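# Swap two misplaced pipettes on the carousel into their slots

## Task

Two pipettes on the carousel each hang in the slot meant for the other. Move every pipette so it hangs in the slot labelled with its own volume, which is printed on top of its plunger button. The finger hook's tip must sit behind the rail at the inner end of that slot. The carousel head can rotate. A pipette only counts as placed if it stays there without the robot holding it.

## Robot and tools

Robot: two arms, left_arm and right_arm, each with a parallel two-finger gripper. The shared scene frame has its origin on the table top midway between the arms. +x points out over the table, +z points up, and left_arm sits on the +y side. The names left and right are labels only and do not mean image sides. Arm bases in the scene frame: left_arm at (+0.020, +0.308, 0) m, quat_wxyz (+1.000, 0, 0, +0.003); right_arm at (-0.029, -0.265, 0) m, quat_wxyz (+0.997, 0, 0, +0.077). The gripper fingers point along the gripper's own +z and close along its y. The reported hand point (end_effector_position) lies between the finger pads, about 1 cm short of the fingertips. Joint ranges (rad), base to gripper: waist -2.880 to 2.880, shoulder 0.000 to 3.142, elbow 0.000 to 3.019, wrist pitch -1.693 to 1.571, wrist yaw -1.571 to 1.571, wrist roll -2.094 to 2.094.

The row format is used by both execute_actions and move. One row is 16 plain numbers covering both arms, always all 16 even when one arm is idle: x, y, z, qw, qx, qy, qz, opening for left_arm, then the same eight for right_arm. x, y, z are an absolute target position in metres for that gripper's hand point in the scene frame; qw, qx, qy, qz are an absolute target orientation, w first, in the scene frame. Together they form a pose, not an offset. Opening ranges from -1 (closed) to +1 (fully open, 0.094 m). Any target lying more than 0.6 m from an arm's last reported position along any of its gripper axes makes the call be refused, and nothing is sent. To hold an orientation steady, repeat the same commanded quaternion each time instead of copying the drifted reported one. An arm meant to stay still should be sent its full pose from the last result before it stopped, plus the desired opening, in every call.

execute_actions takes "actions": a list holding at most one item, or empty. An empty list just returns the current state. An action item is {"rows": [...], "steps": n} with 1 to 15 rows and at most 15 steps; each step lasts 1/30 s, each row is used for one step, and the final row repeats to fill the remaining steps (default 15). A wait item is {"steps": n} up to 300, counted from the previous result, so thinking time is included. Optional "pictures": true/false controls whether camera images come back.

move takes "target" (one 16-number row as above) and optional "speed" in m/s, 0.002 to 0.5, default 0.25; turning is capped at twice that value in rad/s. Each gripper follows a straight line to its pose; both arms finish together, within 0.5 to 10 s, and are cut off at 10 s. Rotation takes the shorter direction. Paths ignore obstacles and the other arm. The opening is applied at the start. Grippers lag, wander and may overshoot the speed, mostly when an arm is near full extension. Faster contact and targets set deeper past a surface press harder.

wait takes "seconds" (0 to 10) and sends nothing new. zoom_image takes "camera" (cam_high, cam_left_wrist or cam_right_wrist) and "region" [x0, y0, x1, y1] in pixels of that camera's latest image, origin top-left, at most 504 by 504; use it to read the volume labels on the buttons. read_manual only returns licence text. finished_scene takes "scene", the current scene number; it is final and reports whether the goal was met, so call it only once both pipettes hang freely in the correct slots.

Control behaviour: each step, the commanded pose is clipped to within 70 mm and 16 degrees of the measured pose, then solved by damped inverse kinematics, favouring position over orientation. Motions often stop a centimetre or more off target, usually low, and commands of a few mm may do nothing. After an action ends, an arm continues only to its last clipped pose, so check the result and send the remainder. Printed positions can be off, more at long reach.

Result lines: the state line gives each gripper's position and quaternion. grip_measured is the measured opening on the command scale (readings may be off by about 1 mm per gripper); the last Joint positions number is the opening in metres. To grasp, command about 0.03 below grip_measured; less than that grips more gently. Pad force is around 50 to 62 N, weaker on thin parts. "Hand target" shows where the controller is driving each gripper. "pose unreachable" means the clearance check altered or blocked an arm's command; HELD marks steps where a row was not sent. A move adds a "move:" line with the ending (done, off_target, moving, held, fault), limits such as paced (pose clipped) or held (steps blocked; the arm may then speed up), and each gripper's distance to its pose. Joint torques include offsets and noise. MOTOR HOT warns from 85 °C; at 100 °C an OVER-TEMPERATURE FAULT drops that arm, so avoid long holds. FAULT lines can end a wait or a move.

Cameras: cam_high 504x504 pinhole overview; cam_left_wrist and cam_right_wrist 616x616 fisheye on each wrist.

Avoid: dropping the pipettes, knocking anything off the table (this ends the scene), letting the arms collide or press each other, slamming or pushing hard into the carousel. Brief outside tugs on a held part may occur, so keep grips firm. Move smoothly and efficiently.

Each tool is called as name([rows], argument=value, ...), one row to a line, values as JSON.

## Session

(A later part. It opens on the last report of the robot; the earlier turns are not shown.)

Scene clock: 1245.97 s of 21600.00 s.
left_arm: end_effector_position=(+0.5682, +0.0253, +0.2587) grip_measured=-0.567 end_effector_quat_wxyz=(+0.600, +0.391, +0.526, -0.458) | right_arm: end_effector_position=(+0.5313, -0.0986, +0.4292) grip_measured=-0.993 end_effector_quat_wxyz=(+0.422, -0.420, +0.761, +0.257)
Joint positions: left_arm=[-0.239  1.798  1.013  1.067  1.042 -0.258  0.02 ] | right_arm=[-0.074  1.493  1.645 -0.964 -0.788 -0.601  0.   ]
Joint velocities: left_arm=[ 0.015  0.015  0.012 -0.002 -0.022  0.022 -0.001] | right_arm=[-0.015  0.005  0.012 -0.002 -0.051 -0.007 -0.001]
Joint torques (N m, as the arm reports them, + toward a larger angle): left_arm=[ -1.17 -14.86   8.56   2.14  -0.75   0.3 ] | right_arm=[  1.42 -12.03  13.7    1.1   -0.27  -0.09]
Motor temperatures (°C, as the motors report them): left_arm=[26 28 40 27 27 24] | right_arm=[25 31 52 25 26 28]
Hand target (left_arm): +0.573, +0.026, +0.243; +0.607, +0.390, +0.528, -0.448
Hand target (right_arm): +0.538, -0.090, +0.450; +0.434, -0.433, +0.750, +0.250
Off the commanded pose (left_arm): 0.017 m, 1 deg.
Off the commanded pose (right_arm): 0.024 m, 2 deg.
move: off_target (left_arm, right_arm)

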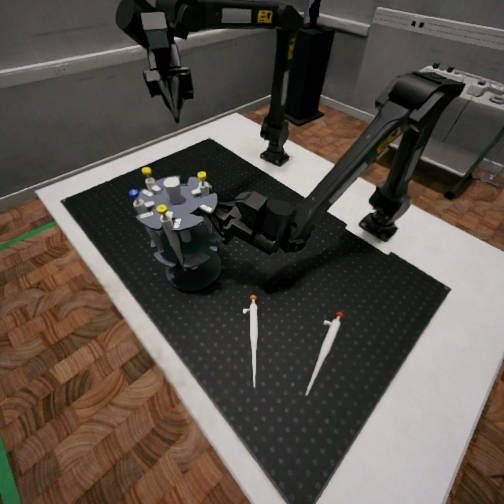

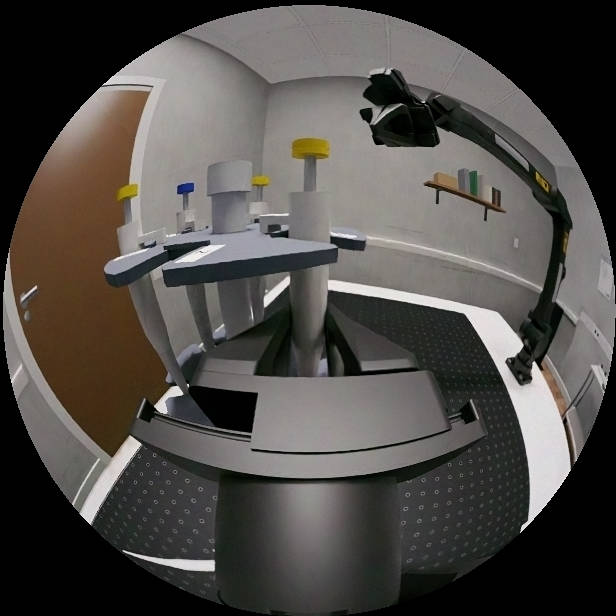

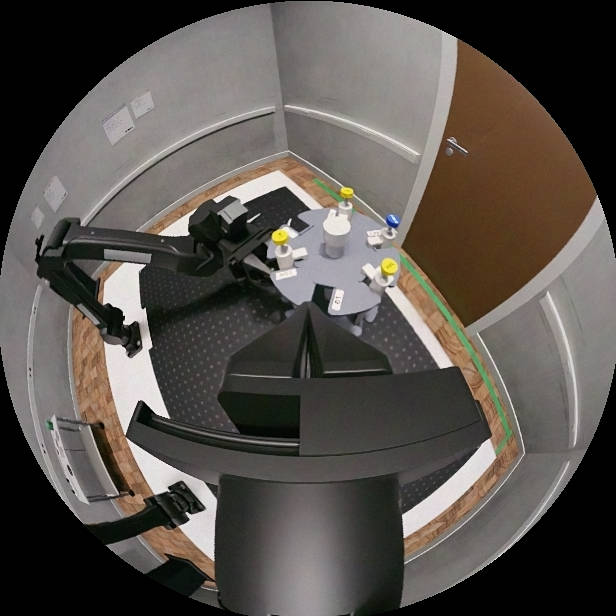

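execute_actions([
  {"rows": [[0.574,0.026,0.245,0.6075,0.3903,0.5281,-0.4490,-0.56,0.54,-0.09,0.45,0.4330,-0.4330,0.75,0.25,-1],[0.574,0.026,0.245,0.6075,0.3903,0.5281,-0.4490,-0.55,0.54,-0.09,0.45,0.4330,-0.4330,0.75,0.25,-1],[0.574,0.026,0.245,0.6075,0.3903,0.5281,-0.4490,-0.54,0.54,-0.09,0.45,0.4330,-0.4330,0.75,0.25,-1],[0.574,0.026,0.245,0.6075,0.3903,0.5281,-0.4490,-0.53,0.54,-0.09,0.45,0.4330,-0.4330,0.75,0.25,-1],[0.574,0.026,0.245,0.6075,0.3903,0.5281,-0.4490,-0.52,0.54,-0.09,0.45,0.4330,-0.4330,0.75,0.25,-1],[0.574,0.026,0.245,0.6075,0.3903,0.5281,-0.4490,-0.50,0.54,-0.09,0.45,0.4330,-0.4330,0.75,0.25,-1],[0.574,0.026,0.245,0.6075,0.3903,0.5281,-0.4490,-0.47,0.54,-0.09,0.45,0.4330,-0.4330,0.75,0.25,-1],[0.574,0.026,0.245,0.6075,0.3903,0.5281,-0.4490,-0.43,0.54,-0.09,0.45,0.4330,-0.4330,0.75,0.25,-1],[0.574,0.026,0.245,0.6075,0.3903,0.5281,-0.4490,-0.38,0.54,-0.09,0.45,0.4330,-0.4330,0.75,0.25,-1],[0.574,0.026,0.245,0.6075,0.3903,0.5281,-0.4490,-0.3,0.54,-0.09,0.45,0.4330,-0.4330,0.75,0.25,-1]], "steps": 15},
])

zoom_image(camera="cam_left_wrist", region=[200, 130, 400, 300])

Scene clock: 1254.07 s of 21600.00 s.
left_arm: end_effector_position=(+0.5708, +0.0259, +0.2570) grip_measured=-0.302 end_effector_quat_wxyz=(+0.606, +0.390, +0.526, -0.451) | right_arm: end_effector_position=(+0.5313, -0.0986, +0.4292) grip_measured=-0.993 end_effector_quat_wxyz=(+0.422, -0.420, +0.761, +0.257)
Joint positions: left_arm=[-0.239  1.802  1.013  1.067  1.028 -0.242  0.033] | right_arm=[-0.074  1.493  1.645 -0.964 -0.788 -0.601  0.   ]
Joint velocities: left_arm=[ 0.005 -0.005 -0.007  0.007 -0.037 -0.007 -0.001] | right_arm=[-0.005 -0.005 -0.002 -0.002  0.022  0.022  0.   ]
Joint torques (N m, as the arm reports them, + toward a larger angle): left_arm=[ -0.71 -15.96   8.63   1.9   -0.29   0.1 ] | right_arm=[  1.87 -11.81  13.8    1.08  -0.25  -0.08]
Motor temperatures (°C, as the motors report them): left_arm=[26 28 39 27 28 24] | right_arm=[25 31 53 25 26 28]
Hand target (left_arm): +0.574, +0.026, +0.245; +0.607, +0.390, +0.528, -0.449
Hand target (right_arm): +0.538, -0.090, +0.450; +0.434, -0.433, +0.750, +0.250
Off the commanded pose (left_arm): 0.012 m, 0 deg.
Off the commanded pose (right_arm): 0.024 m, 2 deg.
Steps of this call (steps 1 to 90: nothing new was sent; then 4.60 s passed at rest; steps 91 to 105: all 15 steps of this action). Readings (end_effector_position):
91: left_arm (+0.5682, +0.0253, +0.2587) | right_arm (+0.5313, -0.0986, +0.4292)
92: left_arm (+0.5682, +0.0253, +0.2587) | right_arm (+0.5313, -0.0986, +0.4292)
94: left_arm (+0.5684, +0.0254, +0.2587) | right_arm (+0.5313, -0.0986, +0.4292)
98: left_arm (+0.5703, +0.0259, +0.2581) | right_arm (+0.5313, -0.0986, +0.4292)
105: the state above

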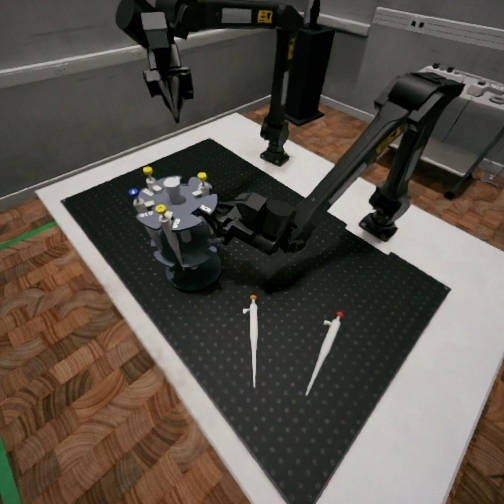

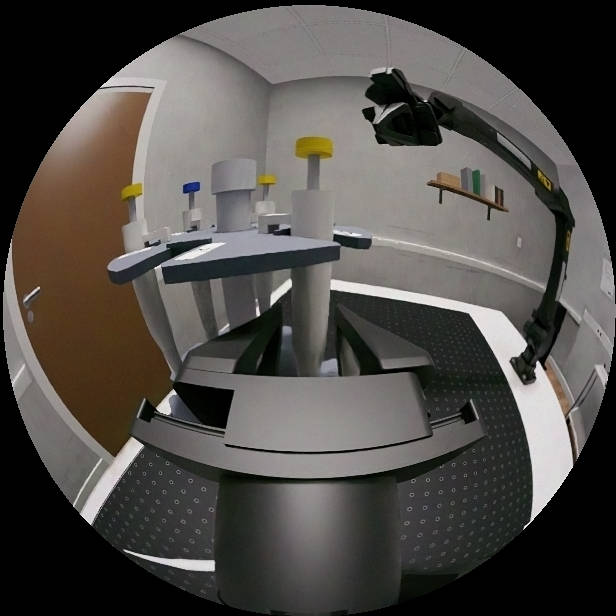

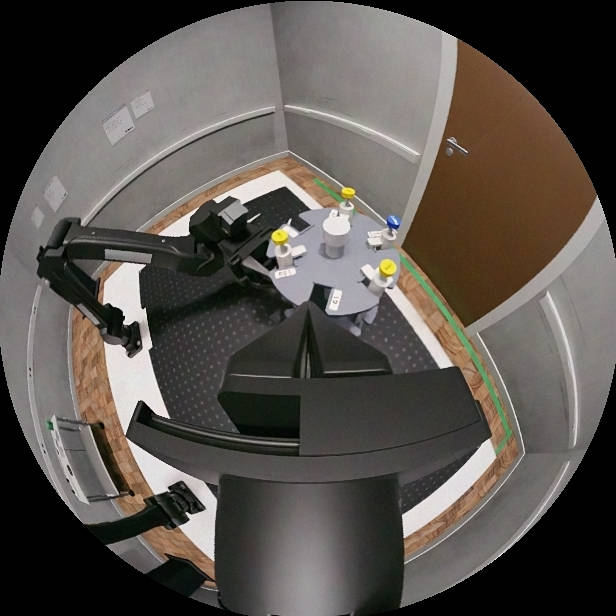

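Region (200, 130, 400, 300) of cam_left_wrist's 616x616 image, scaled by 2.520, with more detail than that image has; it fills the top 428 rows of this view, and the rest is white.

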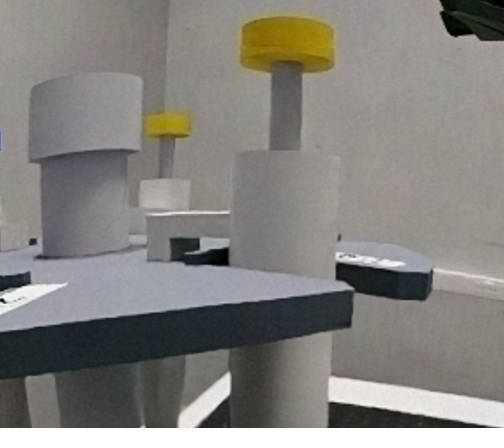

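move(target=[0.560,0.085,0.255,0.6075,0.3903,0.5281,-0.4490,-0.3,0.54,-0.09,0.45,0.4330,-0.4330,0.75,0.25,-1], speed=0.04)

Scene clock: 1259.20 s of 21600.00 s.
left_arm: end_effector_position=(+0.5654, +0.0812, +0.2523) grip_measured=-0.302 end_effector_quat_wxyz=(+0.604, +0.390, +0.530, -0.449) | right_arm: end_effector_position=(+0.5313, -0.0986, +0.4292) grip_measured=-0.993 end_effector_quat_wxyz=(+0.422, -0.420, +0.761, +0.257)
Joint positions: left_arm=[-0.134  1.784  0.963  1.137  1.127 -0.292  0.033] | right_arm=[-0.074  1.493  1.645 -0.964 -0.788 -0.601  0.   ]
Joint velocities: left_arm=[ 0.005 -0.005 -0.017  0.002  0.022  0.007  0.   ] | right_arm=[ 0.005 -0.024  0.002  0.002  0.022  0.022  0.001]
Joint torques (N m, as the arm reports them, + toward a larger angle): left_arm=[  0.4  -18.78   7.09   2.03  -0.08  -0.05] | right_arm=[  1.8  -12.23  13.81   1.19  -0.24  -0.1 ]
Motor temperatures (°C, as the motors report them): left_arm=[26 29 38 27 28 24] | right_arm=[25 31 53 25 26 28]
Hand target (left_arm): +0.561, +0.085, +0.255; +0.607, +0.390, +0.528, -0.448
Hand target (right_arm): +0.538, -0.090, +0.450; +0.434, -0.433, +0.750, +0.250
Off the commanded pose (left_arm): 0.007 m, 0 deg.
Off the commanded pose (right_arm): 0.024 m, 2 deg.
After step 90, 0.30 s passed at rest.
move: off_target (right_arm)

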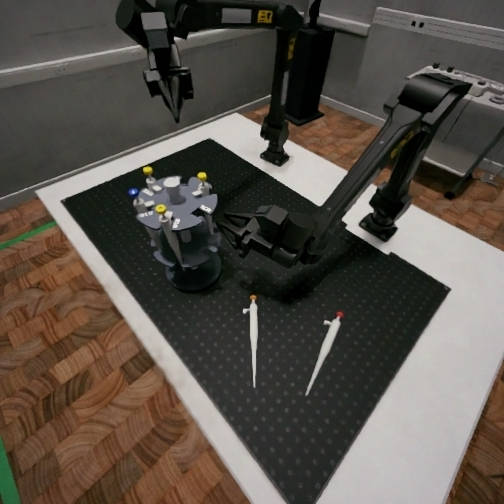

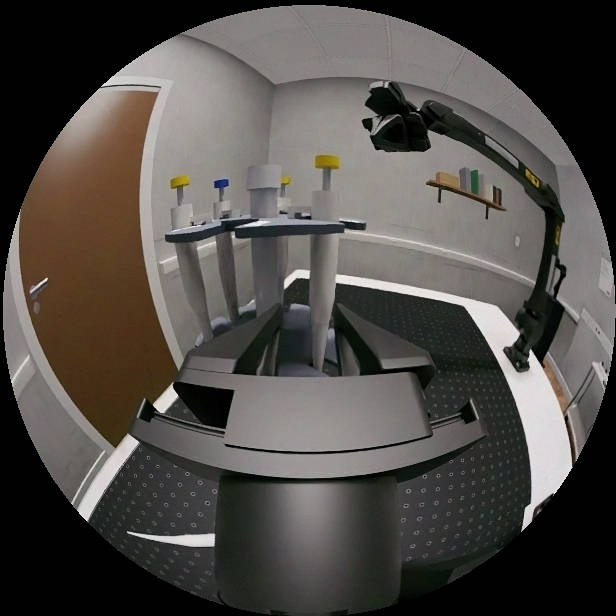

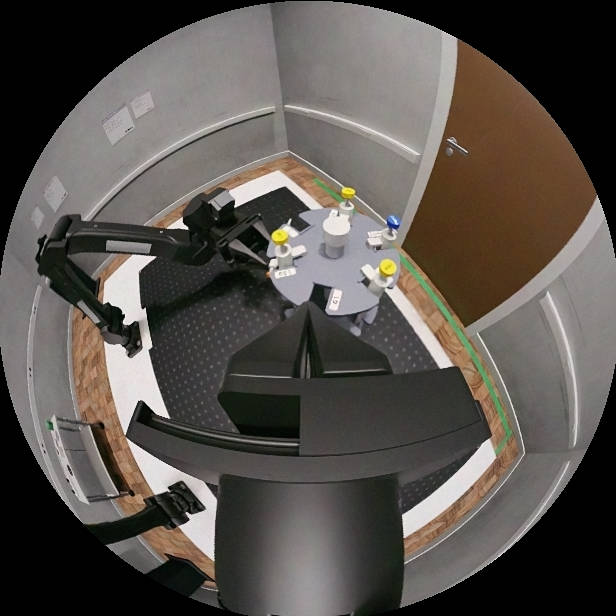

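move(target=[0.60,0.40,0.16,0,-0.118,0.993,0,0.0,0.37,-0.05,0.26,0.701,0.0923,0.701,-0.0923,-0.2], speed=0.25)

Scene clock: 1376.10 s of 21600.00 s.
left_arm: end_effector_position=(+0.5891, +0.3945, +0.1506) grip_measured=-0.002 end_effector_quat_wxyz=(-0.010, -0.102, +0.995, +0.006) | right_arm: end_effector_position=(+0.3784, -0.0535, +0.2615) grip_measured=-0.201 end_effector_quat_wxyz=(+0.697, +0.095, +0.704, -0.096)
Joint positions: left_arm=[ 0.141  1.89   1.699 -1.399 -0.013 -0.058  0.047] | right_arm=[0.664 1.311 0.6   0.691 1.088 0.015 0.038]
Joint velocities: left_arm=[-0.005 -0.005 -0.017 -0.007 -0.007 -0.051  0.001] | right_arm=[-0.005 -0.005  0.007  0.027  0.051 -0.11   0.001]
Joint torques (N m, as the arm reports them, + toward a larger angle): left_arm=[  0.54 -20.48  15.58  -0.47  -0.16  -0.02] | right_arm=[ 1.52 -6.66  6.3   3.37  0.14 -0.15]
Motor temperatures (°C, as the motors report them): left_arm=[26 30 38 27 27 24] | right_arm=[25 31 55 25 26 28]
Hand target (left_arm): +0.603, +0.401, +0.159; -0.000, -0.111, +0.994, +0.008
Hand target (right_arm): +0.376, -0.050, +0.257; +0.698, +0.090, +0.703, -0.096
Off the commanded pose (left_arm): 0.015 m, 2 deg.
Off the commanded pose (right_arm): 0.009 m, 1 deg.
After step 90, 109.17 s passed at rest.
move: off_target (left_arm)

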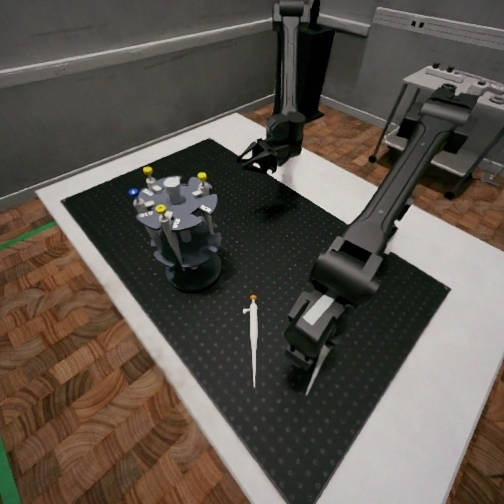

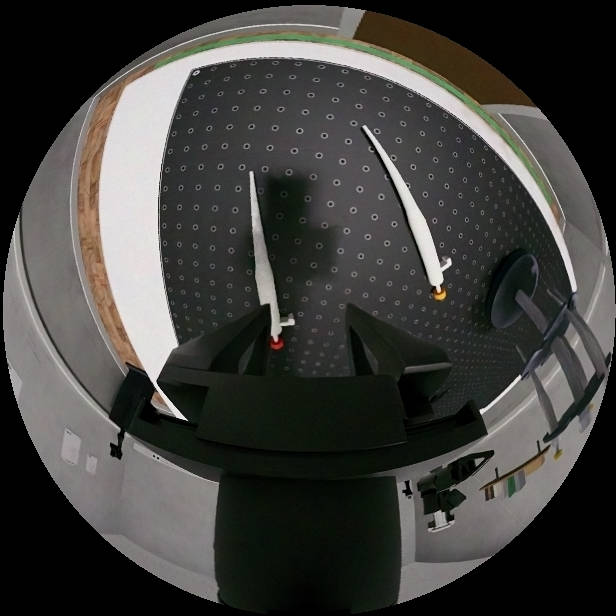

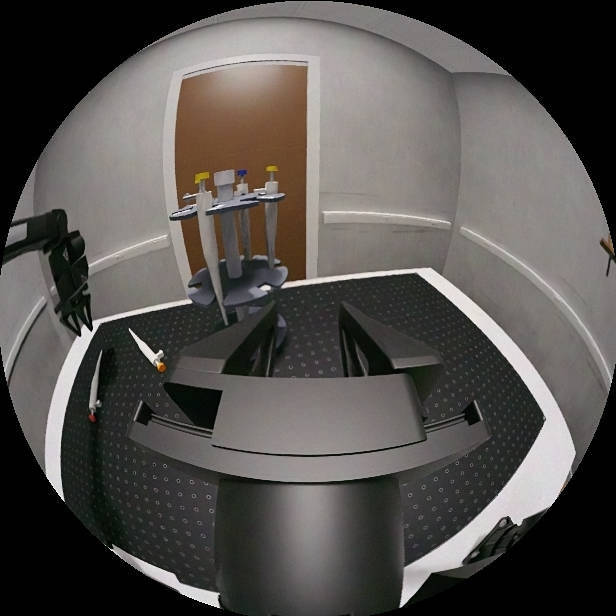

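move(target=[0.603,0.449,0.065,0,-0.118,0.993,0,0.0,0.37,-0.02,0.24,0.561,0.561,0.4305,0.4305,-0.1], speed=0.2)

Scene clock: 1382.53 s of 21600.00 s.
left_arm: end_effector_position=(+0.6072, +0.4452, +0.0874) grip_measured=-0.002 end_effector_quat_wxyz=(+0.014, -0.119, +0.993, +0.003) | right_arm: end_effector_position=(+0.3694, -0.0304, +0.2365) grip_measured=-0.101 end_effector_quat_wxyz=(+0.567, +0.558, +0.439, +0.416)
Joint positions: left_arm=[ 0.223  1.974  1.658 -1.227 -0.003 -0.008  0.047] | right_arm=[0.726 1.404 0.6   0.782 1.151 1.558 0.042]
Joint velocities: left_arm=[-0.005 -0.005  0.007 -0.027 -0.022 -0.037 -0.001] | right_arm=[-0.005  0.034 -0.012  0.012  0.022  0.022  0.   ]
Joint torques (N m, as the arm reports them, + toward a larger angle): left_arm=[ -0.59 -20.1    8.78   0.66   0.07   0.08] | right_arm=[ 1.81 -7.4   7.79  2.93  0.17  0.02]
Motor temperatures (°C, as the motors report them): left_arm=[26 30 38 27 27 24] | right_arm=[25 30 53 25 26 28]
Hand target (left_arm): +0.603, +0.449, +0.065; -0.000, -0.118, +0.993, +0.000
Hand target (right_arm): +0.370, -0.020, +0.240; +0.561, +0.561, +0.431, +0.431
Off the commanded pose (left_arm): 0.023 m, 2 deg.
Off the commanded pose (right_arm): 0.011 m, 2 deg.
move: off_target (left_arm, right_arm)

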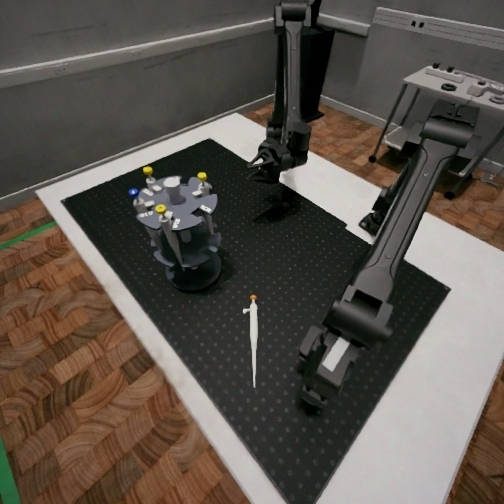

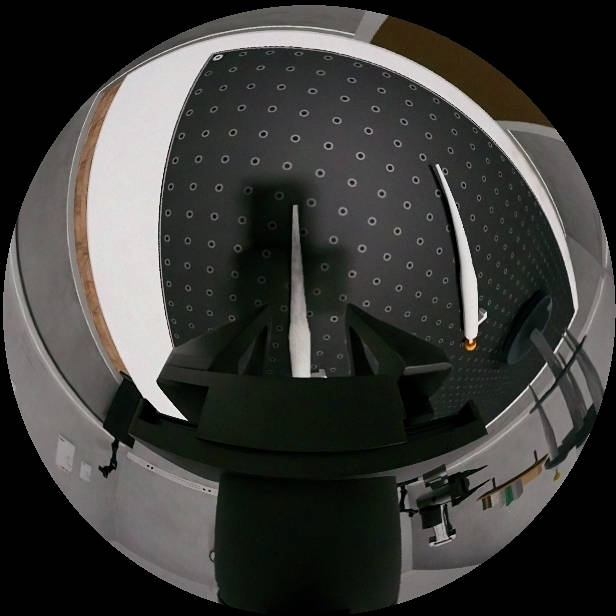

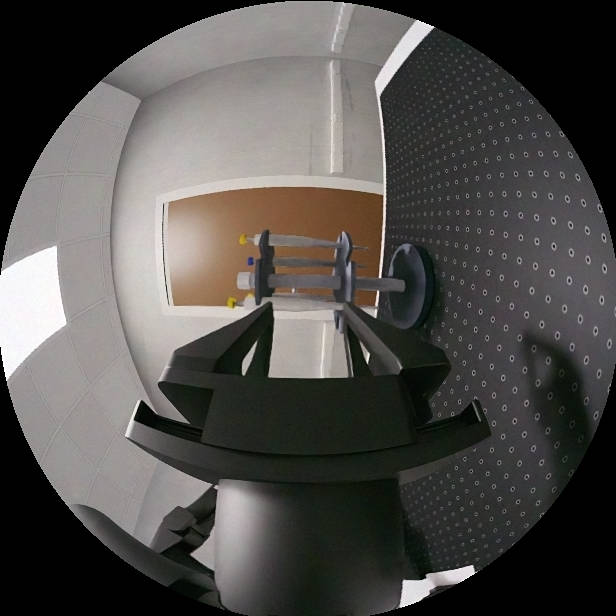

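move(target=[0.560,0.445,0.035,0,-0.118,0.993,0,0.0,0.37,-0.02,0.24,0.561,0.561,0.4305,0.4305,-0.1], speed=0.1)

Scene clock: 1396.10 s of 21600.00 s.
left_arm: end_effector_position=(+0.5608, +0.4425, +0.0324) grip_measured=-0.002 end_effector_quat_wxyz=(-0.008, -0.119, +0.993, +0.001) | right_arm: end_effector_position=(+0.3694, -0.0305, +0.2365) grip_measured=-0.101 end_effector_quat_wxyz=(+0.567, +0.559, +0.438, +0.417)
Joint positions: left_arm=[ 0.237  1.946  1.456 -1.097 -0.003  0.005  0.047] | right_arm=[0.726 1.404 0.6   0.782 1.151 1.561 0.042]
Joint velocities: left_arm=[-0.005 -0.015 -0.002  0.022  0.007  0.022 -0.   ] | right_arm=[ 0.005 -0.005  0.017 -0.017 -0.022  0.037  0.   ]
Joint torques (N m, as the arm reports them, + toward a larger angle): left_arm=[  0.18 -23.66   8.31   0.76   0.09   0.09] | right_arm=[ 1.97 -7.67  7.72  3.08  0.15  0.06]
Motor temperatures (°C, as the motors report them): left_arm=[26 31 37 26 27 24] | right_arm=[25 30 51 25 26 28]
Hand target (left_arm): +0.560, +0.446, +0.035; -0.000, -0.118, +0.993, +0.000
Hand target (right_arm): +0.370, -0.020, +0.240; +0.561, +0.561, +0.431, +0.430
Off the commanded pose (left_arm): 0.004 m, 1 deg.
Off the commanded pose (right_arm): 0.011 m, 2 deg.
After step 90, 9.53 s passed at rest.
move: off_target (right_arm)

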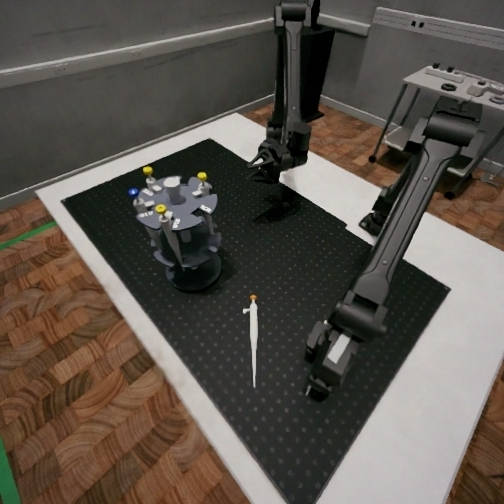

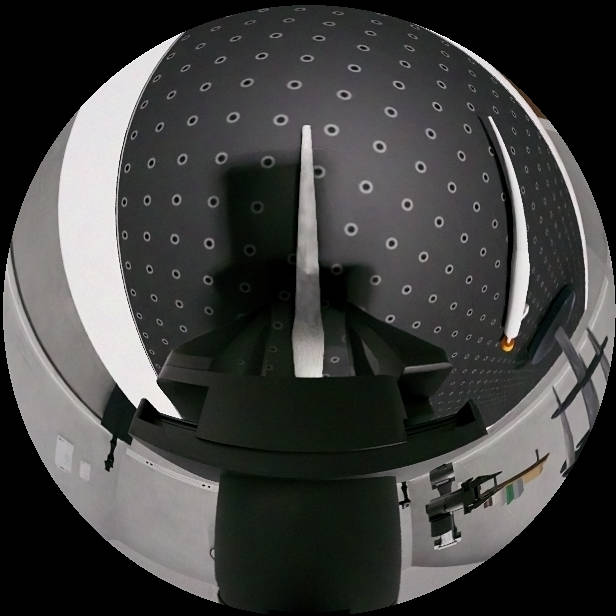

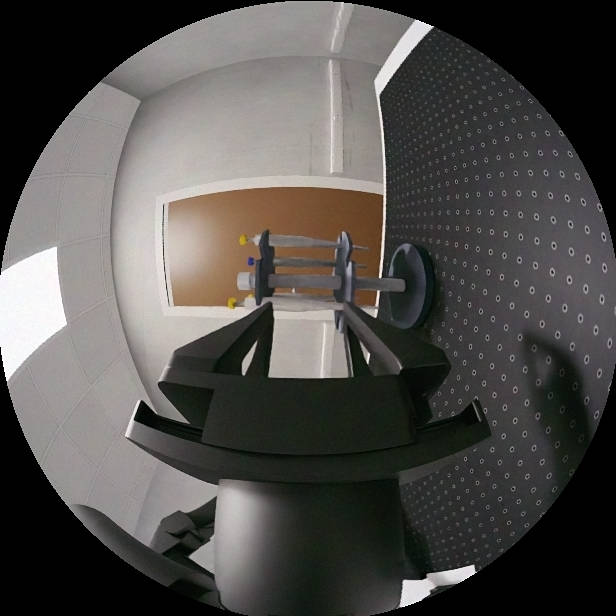

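execute_actions([
  {"rows": [[0.560,0.445,0.030,0,-0.118,0.993,0,-0.1,0.37,-0.02,0.24,0.561,0.561,0.4305,0.4305,-0.1],[0.560,0.445,0.028,0,-0.118,0.993,0,-0.2,0.37,-0.02,0.24,0.561,0.561,0.4305,0.4305,-0.1],[0.560,0.445,0.027,0,-0.118,0.993,0,-0.3,0.37,-0.02,0.24,0.561,0.561,0.4305,0.4305,-0.1],[0.560,0.445,0.027,0,-0.118,0.993,0,-0.4,0.37,-0.02,0.24,0.561,0.561,0.4305,0.4305,-0.1],[0.560,0.445,0.027,0,-0.118,0.993,0,-0.45,0.37,-0.02,0.24,0.561,0.561,0.4305,0.4305,-0.1],[0.560,0.445,0.027,0,-0.118,0.993,0,-0.5,0.37,-0.02,0.24,0.561,0.561,0.4305,0.4305,-0.1],[0.560,0.445,0.027,0,-0.118,0.993,0,-0.53,0.37,-0.02,0.24,0.561,0.561,0.4305,0.4305,-0.1],[0.560,0.445,0.027,0,-0.118,0.993,0,-0.56,0.37,-0.02,0.24,0.561,0.561,0.4305,0.4305,-0.1],[0.560,0.445,0.027,0,-0.118,0.993,0,-0.58,0.37,-0.02,0.24,0.561,0.561,0.4305,0.4305,-0.1],[0.560,0.445,0.027,0,-0.118,0.993,0,-0.60,0.37,-0.02,0.24,0.561,0.561,0.4305,0.4305,-0.1],[0.560,0.445,0.027,0,-0.118,0.993,0,-0.62,0.37,-0.02,0.24,0.561,0.561,0.4305,0.4305,-0.1],[0.560,0.445,0.027,0,-0.118,0.993,0,-0.64,0.37,-0.02,0.24,0.561,0.561,0.4305,0.4305,-0.1],[0.560,0.445,0.027,0,-0.118,0.993,0,-0.66,0.37,-0.02,0.24,0.561,0.561,0.4305,0.4305,-0.1]], "steps": 15},
])

Scene clock: 1405.63 s of 21600.00 s.
left_arm: end_effector_position=(+0.5631, +0.4431, +0.0316) grip_measured=-0.650 end_effector_quat_wxyz=(-0.001, -0.119, +0.993, +0.002) | right_arm: end_effector_position=(+0.3694, -0.0305, +0.2365) grip_measured=-0.101 end_effector_quat_wxyz=(+0.567, +0.559, +0.438, +0.417)
Joint positions: left_arm=[ 0.237  1.944  1.451 -1.079 -0.003  0.006  0.016] | right_arm=[0.726 1.404 0.6   0.782 1.151 1.561 0.042]
Joint velocities: left_arm=[-0.005 -0.005 -0.002  0.002 -0.066  0.007  0.   ] | right_arm=[-0.005  0.005 -0.007  0.002 -0.022  0.037  0.   ]
Joint torques (N m, as the arm reports them, + toward a larger angle): left_arm=[ -0.39 -21.69   8.13   0.75   0.07   0.1 ] | right_arm=[ 1.78 -7.31  7.71  2.94  0.17  0.06]
Motor temperatures (°C, as the motors report them): left_arm=[26 31 37 26 27 24] | right_arm=[25 30 50 25 26 28]
Hand target (left_arm): +0.560, +0.445, +0.027; -0.000, -0.118, +0.993, +0.000
Hand target (right_arm): +0.370, -0.020, +0.240; +0.561, +0.561, +0.431, +0.430
Off the commanded pose (left_arm): 0.006 m, 0 deg.
Off the commanded pose (right_arm): 0.011 m, 2 deg.
Steps of this call (steps 1 to 90: nothing new was sent; then 6.03 s passed at rest; steps 91 to 105: all 15 steps of this action). Readings (end_effector_position):
91: left_arm (+0.5614, +0.4426, +0.0334) | right_arm (+0.3694, -0.0305, +0.2365)
92: left_arm (+0.5621, +0.4428, +0.0332) | right_arm (+0.3694, -0.0305, +0.2365)
94: left_arm (+0.5632, +0.4431, +0.0325) | right_arm (+0.3694, -0.0305, +0.2365)
98: left_arm (+0.5630, +0.4430, +0.0316) | right_arm (+0.3694, -0.0305, +0.2365)
105: the state above

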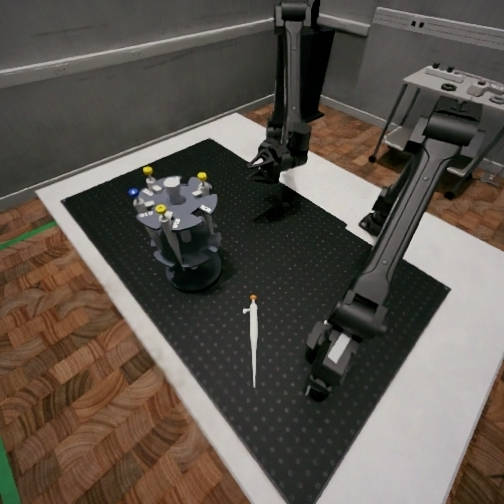

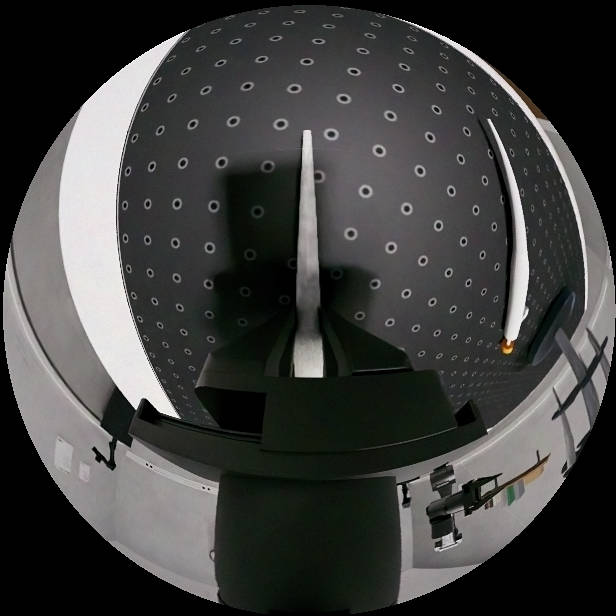

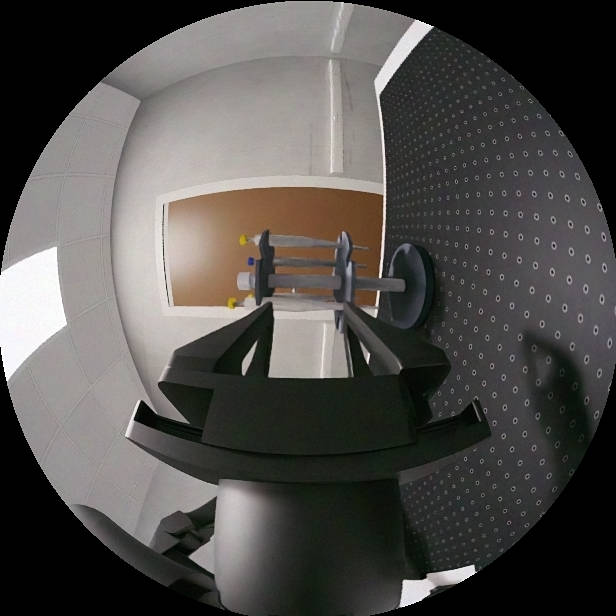

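move(target=[0.565,0.44,0.12,0,-0.118,0.993,0,-0.685,0.37,-0.02,0.24,0.561,0.561,0.4305,0.4305,-0.1], speed=0.08)

Scene clock: 1408.97 s of 21600.00 s.
left_arm: end_effector_position=(+0.5482, +0.4393, +0.0977) grip_measured=-0.668 end_effector_quat_wxyz=(-0.022, -0.119, +0.993, -0.001) | right_arm: end_effector_position=(+0.3692, -0.0304, +0.2365) grip_measured=-0.101 end_effector_quat_wxyz=(+0.567, +0.559, +0.438, +0.417)
Joint positions: left_arm=[ 0.237  1.862  1.514 -1.266 -0.003  0.006  0.016] | right_arm=[0.726 1.404 0.6   0.782 1.151 1.561 0.042]
Joint velocities: left_arm=[-0.005 -0.005 -0.007 -0.022  0.007 -0.022 -0.   ] | right_arm=[ 0.005  0.005 -0.002 -0.012  0.051 -0.022 -0.   ]
Joint torques (N m, as the arm reports them, + toward a larger angle): left_arm=[ -1.35 -21.69  14.97  -0.23   0.1    0.  ] | right_arm=[ 1.71 -7.29  7.65  2.9   0.15  0.05]
Motor temperatures (°C, as the motors report them): left_arm=[26 31 37 26 27 24] | right_arm=[25 30 49 25 26 28]
Hand target (left_arm): +0.564, +0.440, +0.120; +0.000, -0.118, +0.993, -0.000
Hand target (right_arm): +0.370, -0.020, +0.240; +0.561, +0.561, +0.431, +0.430
Off the commanded pose (left_arm): 0.028 m, 3 deg.
Off the commanded pose (right_arm): 0.011 m, 2 deg.
move: off_target (left_arm, right_arm)

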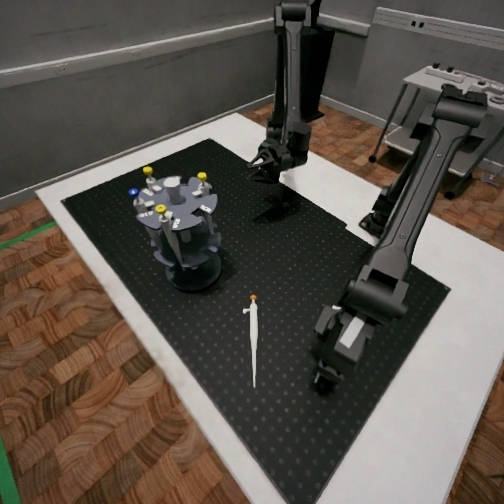

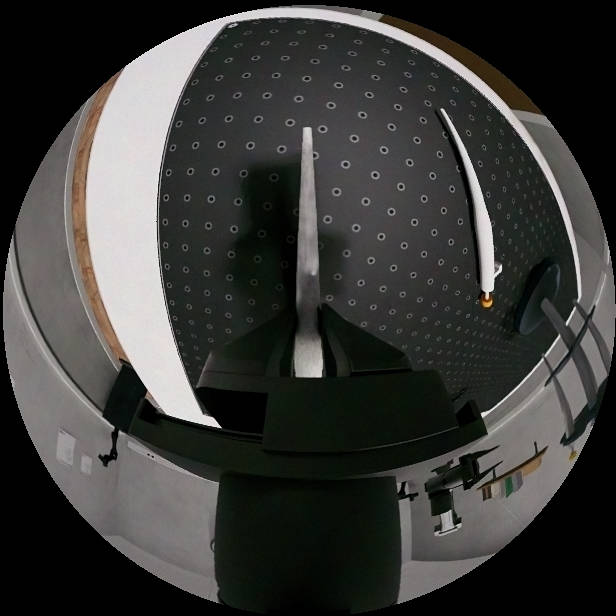

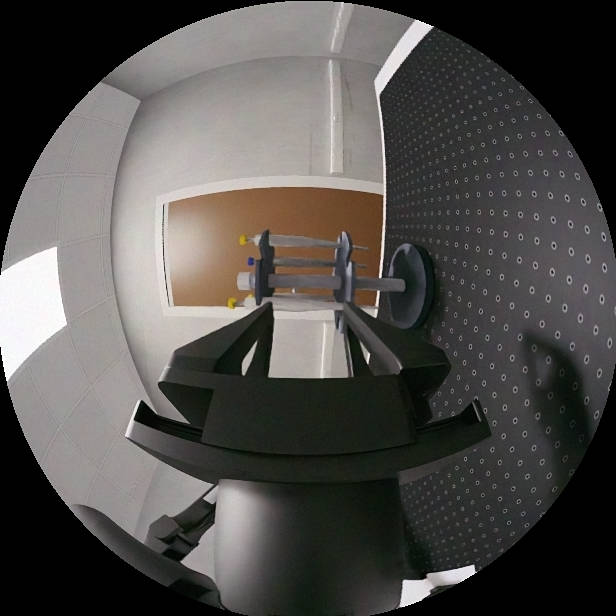

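move(target=[0.465,0.018,0.165,0,-0.6088,0.7934,0,-0.70,0.339,0.015,0.15,0.561,0.561,0.4305,0.4305,-0.1], speed=0.15)

Scene clock: 1422.27 s of 21600.00 s.
left_arm: end_effector_position=(+0.4465, +0.0252, +0.1548) grip_measured=-0.673 end_effector_quat_wxyz=(-0.003, -0.603, +0.797, +0.004) | right_arm: end_effector_position=(+0.3436, +0.0106, +0.1537) grip_measured=-0.101 end_effector_quat_wxyz=(+0.565, +0.561, +0.433, +0.422)
Joint positions: left_arm=[-0.591  1.716  1.465 -1.33   0.003 -1.879  0.015] | right_arm=[0.846 1.699 0.593 1.091 1.271 1.57  0.042]
Joint velocities: left_arm=[-0.024 -0.015 -0.002 -0.002  0.007 -0.11   0.   ] | right_arm=[-0.015  0.024 -0.007 -0.012 -0.066  0.066 -0.001]
Joint torques (N m, as the arm reports them, + toward a larger angle): left_arm=[  0.35 -16.56  15.23  -0.48  -0.21  -0.03] | right_arm=[ 1.82 -9.03  4.7   3.22  0.16 -0.02]
Motor temperatures (°C, as the motors report them): left_arm=[26 31 39 26 27 24] | right_arm=[25 30 48 25 26 28]
Hand target (left_arm): +0.460, +0.018, +0.165; +0.001, -0.609, +0.793, -0.005
Hand target (right_arm): +0.340, +0.016, +0.150; +0.561, +0.562, +0.431, +0.430
Off the commanded pose (left_arm): 0.022 m, 1 deg.
Off the commanded pose (right_arm): 0.007 m, 1 deg.
After step 90, 6.17 s passed at rest.
move: off_target (left_arm)

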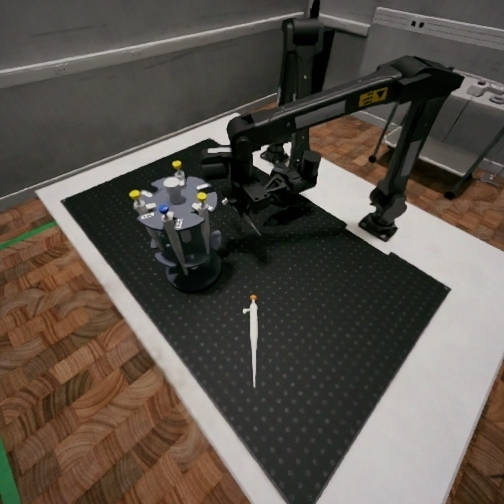

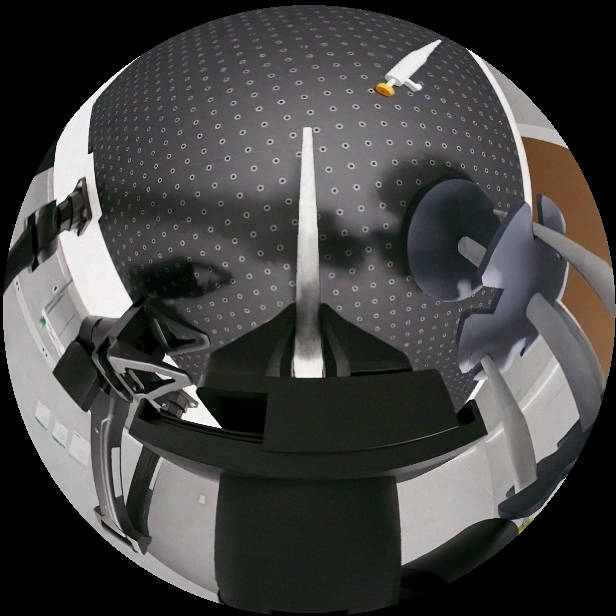

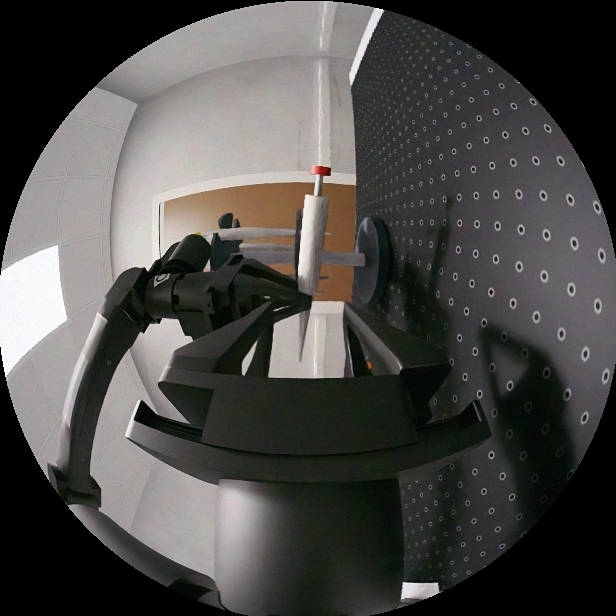

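move(target=[0.460,0.018,0.165,0,-0.6088,0.7934,0,-0.70,0.408,0.004,0.150,0.561,0.561,0.4305,0.4305,-0.1], speed=0.06)

Scene clock: 1440.70 s of 21600.00 s.
left_arm: end_effector_position=(+0.4443, +0.0267, +0.1548) grip_measured=-0.673 end_effector_quat_wxyz=(-0.005, -0.605, +0.796, +0.009) | right_arm: end_effector_position=(+0.3958, -0.0024, +0.1477) grip_measured=-0.101 end_effector_quat_wxyz=(+0.561, +0.558, +0.438, +0.427)
Joint positions: left_arm=[-0.591  1.716  1.465 -1.341  0.002 -1.883  0.015] | right_arm=[0.716 1.748 0.642 1.091 1.125 1.57  0.042]
Joint velocities: left_arm=[ 0.015 -0.005 -0.017 -0.022  0.007  0.007 -0.001] | right_arm=[-0.015  0.005 -0.012  0.002 -0.081 -0.022  0.   ]
Joint torques (N m, as the arm reports them, + toward a larger angle): left_arm=[ -0.29 -16.05  15.65  -0.44  -0.22  -0.05] | right_arm=[ -0.02 -10.37   7.33   1.91  -0.16  -0.08]
Motor temperatures (°C, as the motors report them): left_arm=[26 31 41 26 27 24] | right_arm=[25 30 46 25 26 28]
Hand target (left_arm): +0.459, +0.018, +0.165; +0.000, -0.609, +0.793, -0.001
Hand target (right_arm): +0.407, +0.003, +0.151; +0.561, +0.561, +0.430, +0.431
Off the commanded pose (left_arm): 0.021 m, 1 deg.
Off the commanded pose (right_arm): 0.014 m, 1 deg.
After step 90, 14.03 s passed at rest.
move: off_target (left_arm, right_arm)

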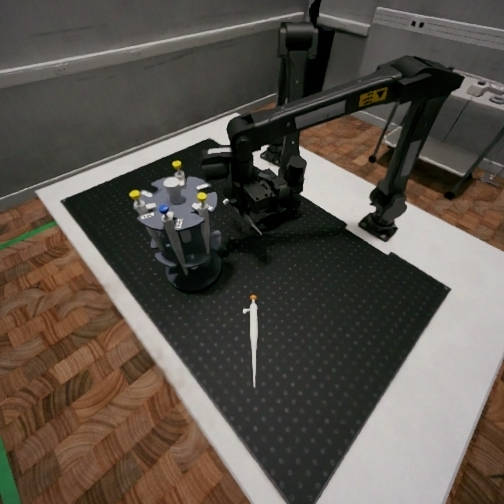

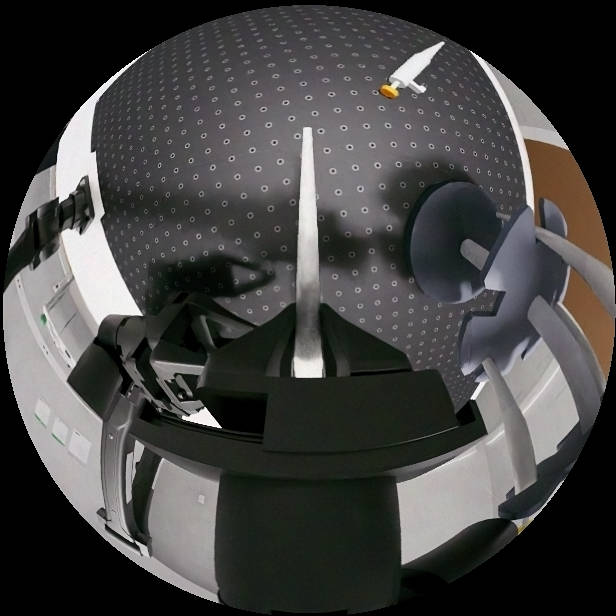

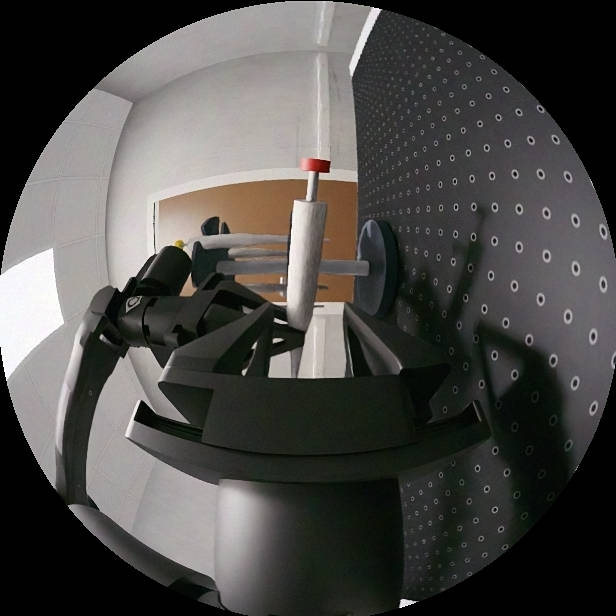

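move(target=[0.460,0.018,0.165,0,-0.6088,0.7934,0,-0.70,0.448,0.002,0.155,0.5417,0.5793,0.4056,0.4546,-0.1], speed=0.04)

Scene clock: 1449.83 s of 21600.00 s.
left_arm: end_effector_position=(+0.4443, +0.0267, +0.1548) grip_measured=-0.673 end_effector_quat_wxyz=(-0.005, -0.605, +0.796, +0.009) | right_arm: end_effector_position=(+0.4344, -0.0031, +0.1547) grip_measured=-0.101 end_effector_quat_wxyz=(+0.543, +0.574, +0.413, +0.453)
Joint positions: left_arm=[-0.591  1.716  1.465 -1.341  0.002 -1.883  0.015] | right_arm=[0.646 1.773 0.715 1.057 1.053 1.644 0.042]
Joint velocities: left_arm=[-0.015 -0.015 -0.012  0.007 -0.037 -0.022  0.   ] | right_arm=[ 0.005  0.005 -0.022 -0.007 -0.051 -0.022 -0.   ]
Joint torques (N m, as the arm reports them, + toward a larger angle): left_arm=[ -0.56 -16.43  15.71  -0.53  -0.19  -0.05] | right_arm=[  0.14 -10.97   7.81   1.2   -0.19   0.07]
Motor temperatures (°C, as the motors report them): left_arm=[26 31 42 26 27 24] | right_arm=[25 30 46 25 26 28]
Hand target (left_arm): +0.459, +0.018, +0.165; +0.000, -0.609, +0.793, -0.001
Hand target (right_arm): +0.447, +0.001, +0.156; +0.542, +0.579, +0.406, +0.455
Off the commanded pose (left_arm): 0.021 m, 1 deg.
Off the commanded pose (right_arm): 0.015 m, 1 deg.
After step 90, 4.50 s passed at rest.
move: off_target (left_arm, right_arm)

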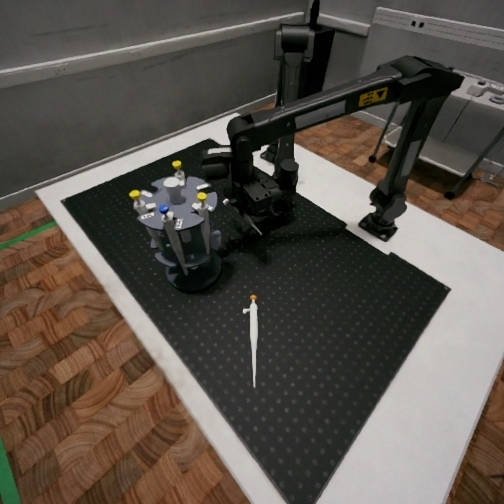

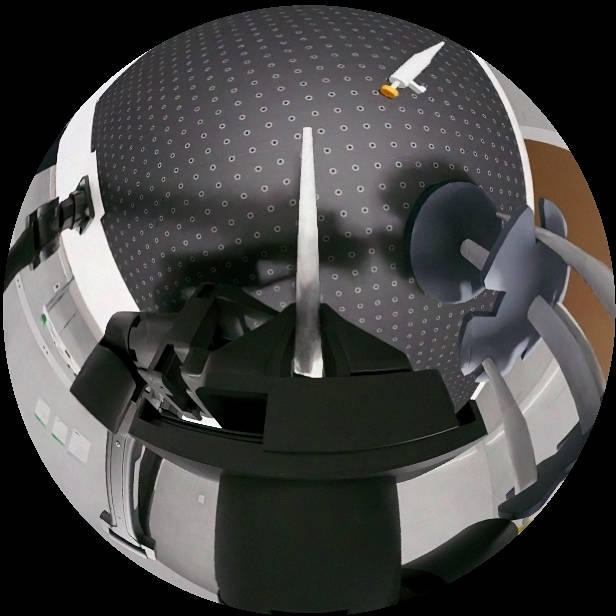

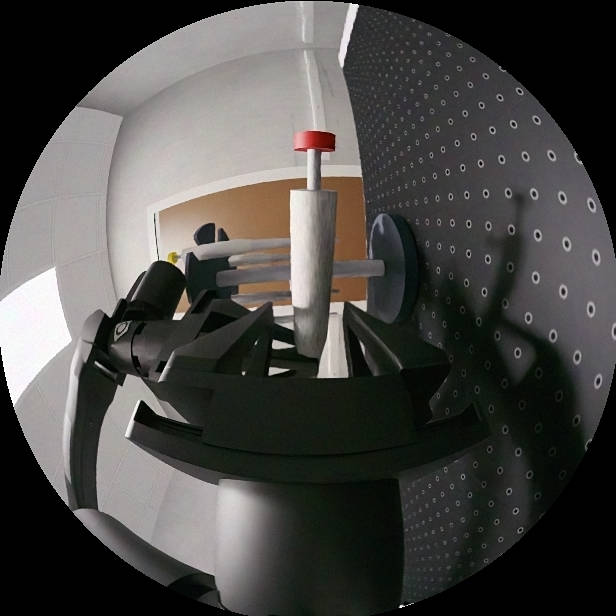

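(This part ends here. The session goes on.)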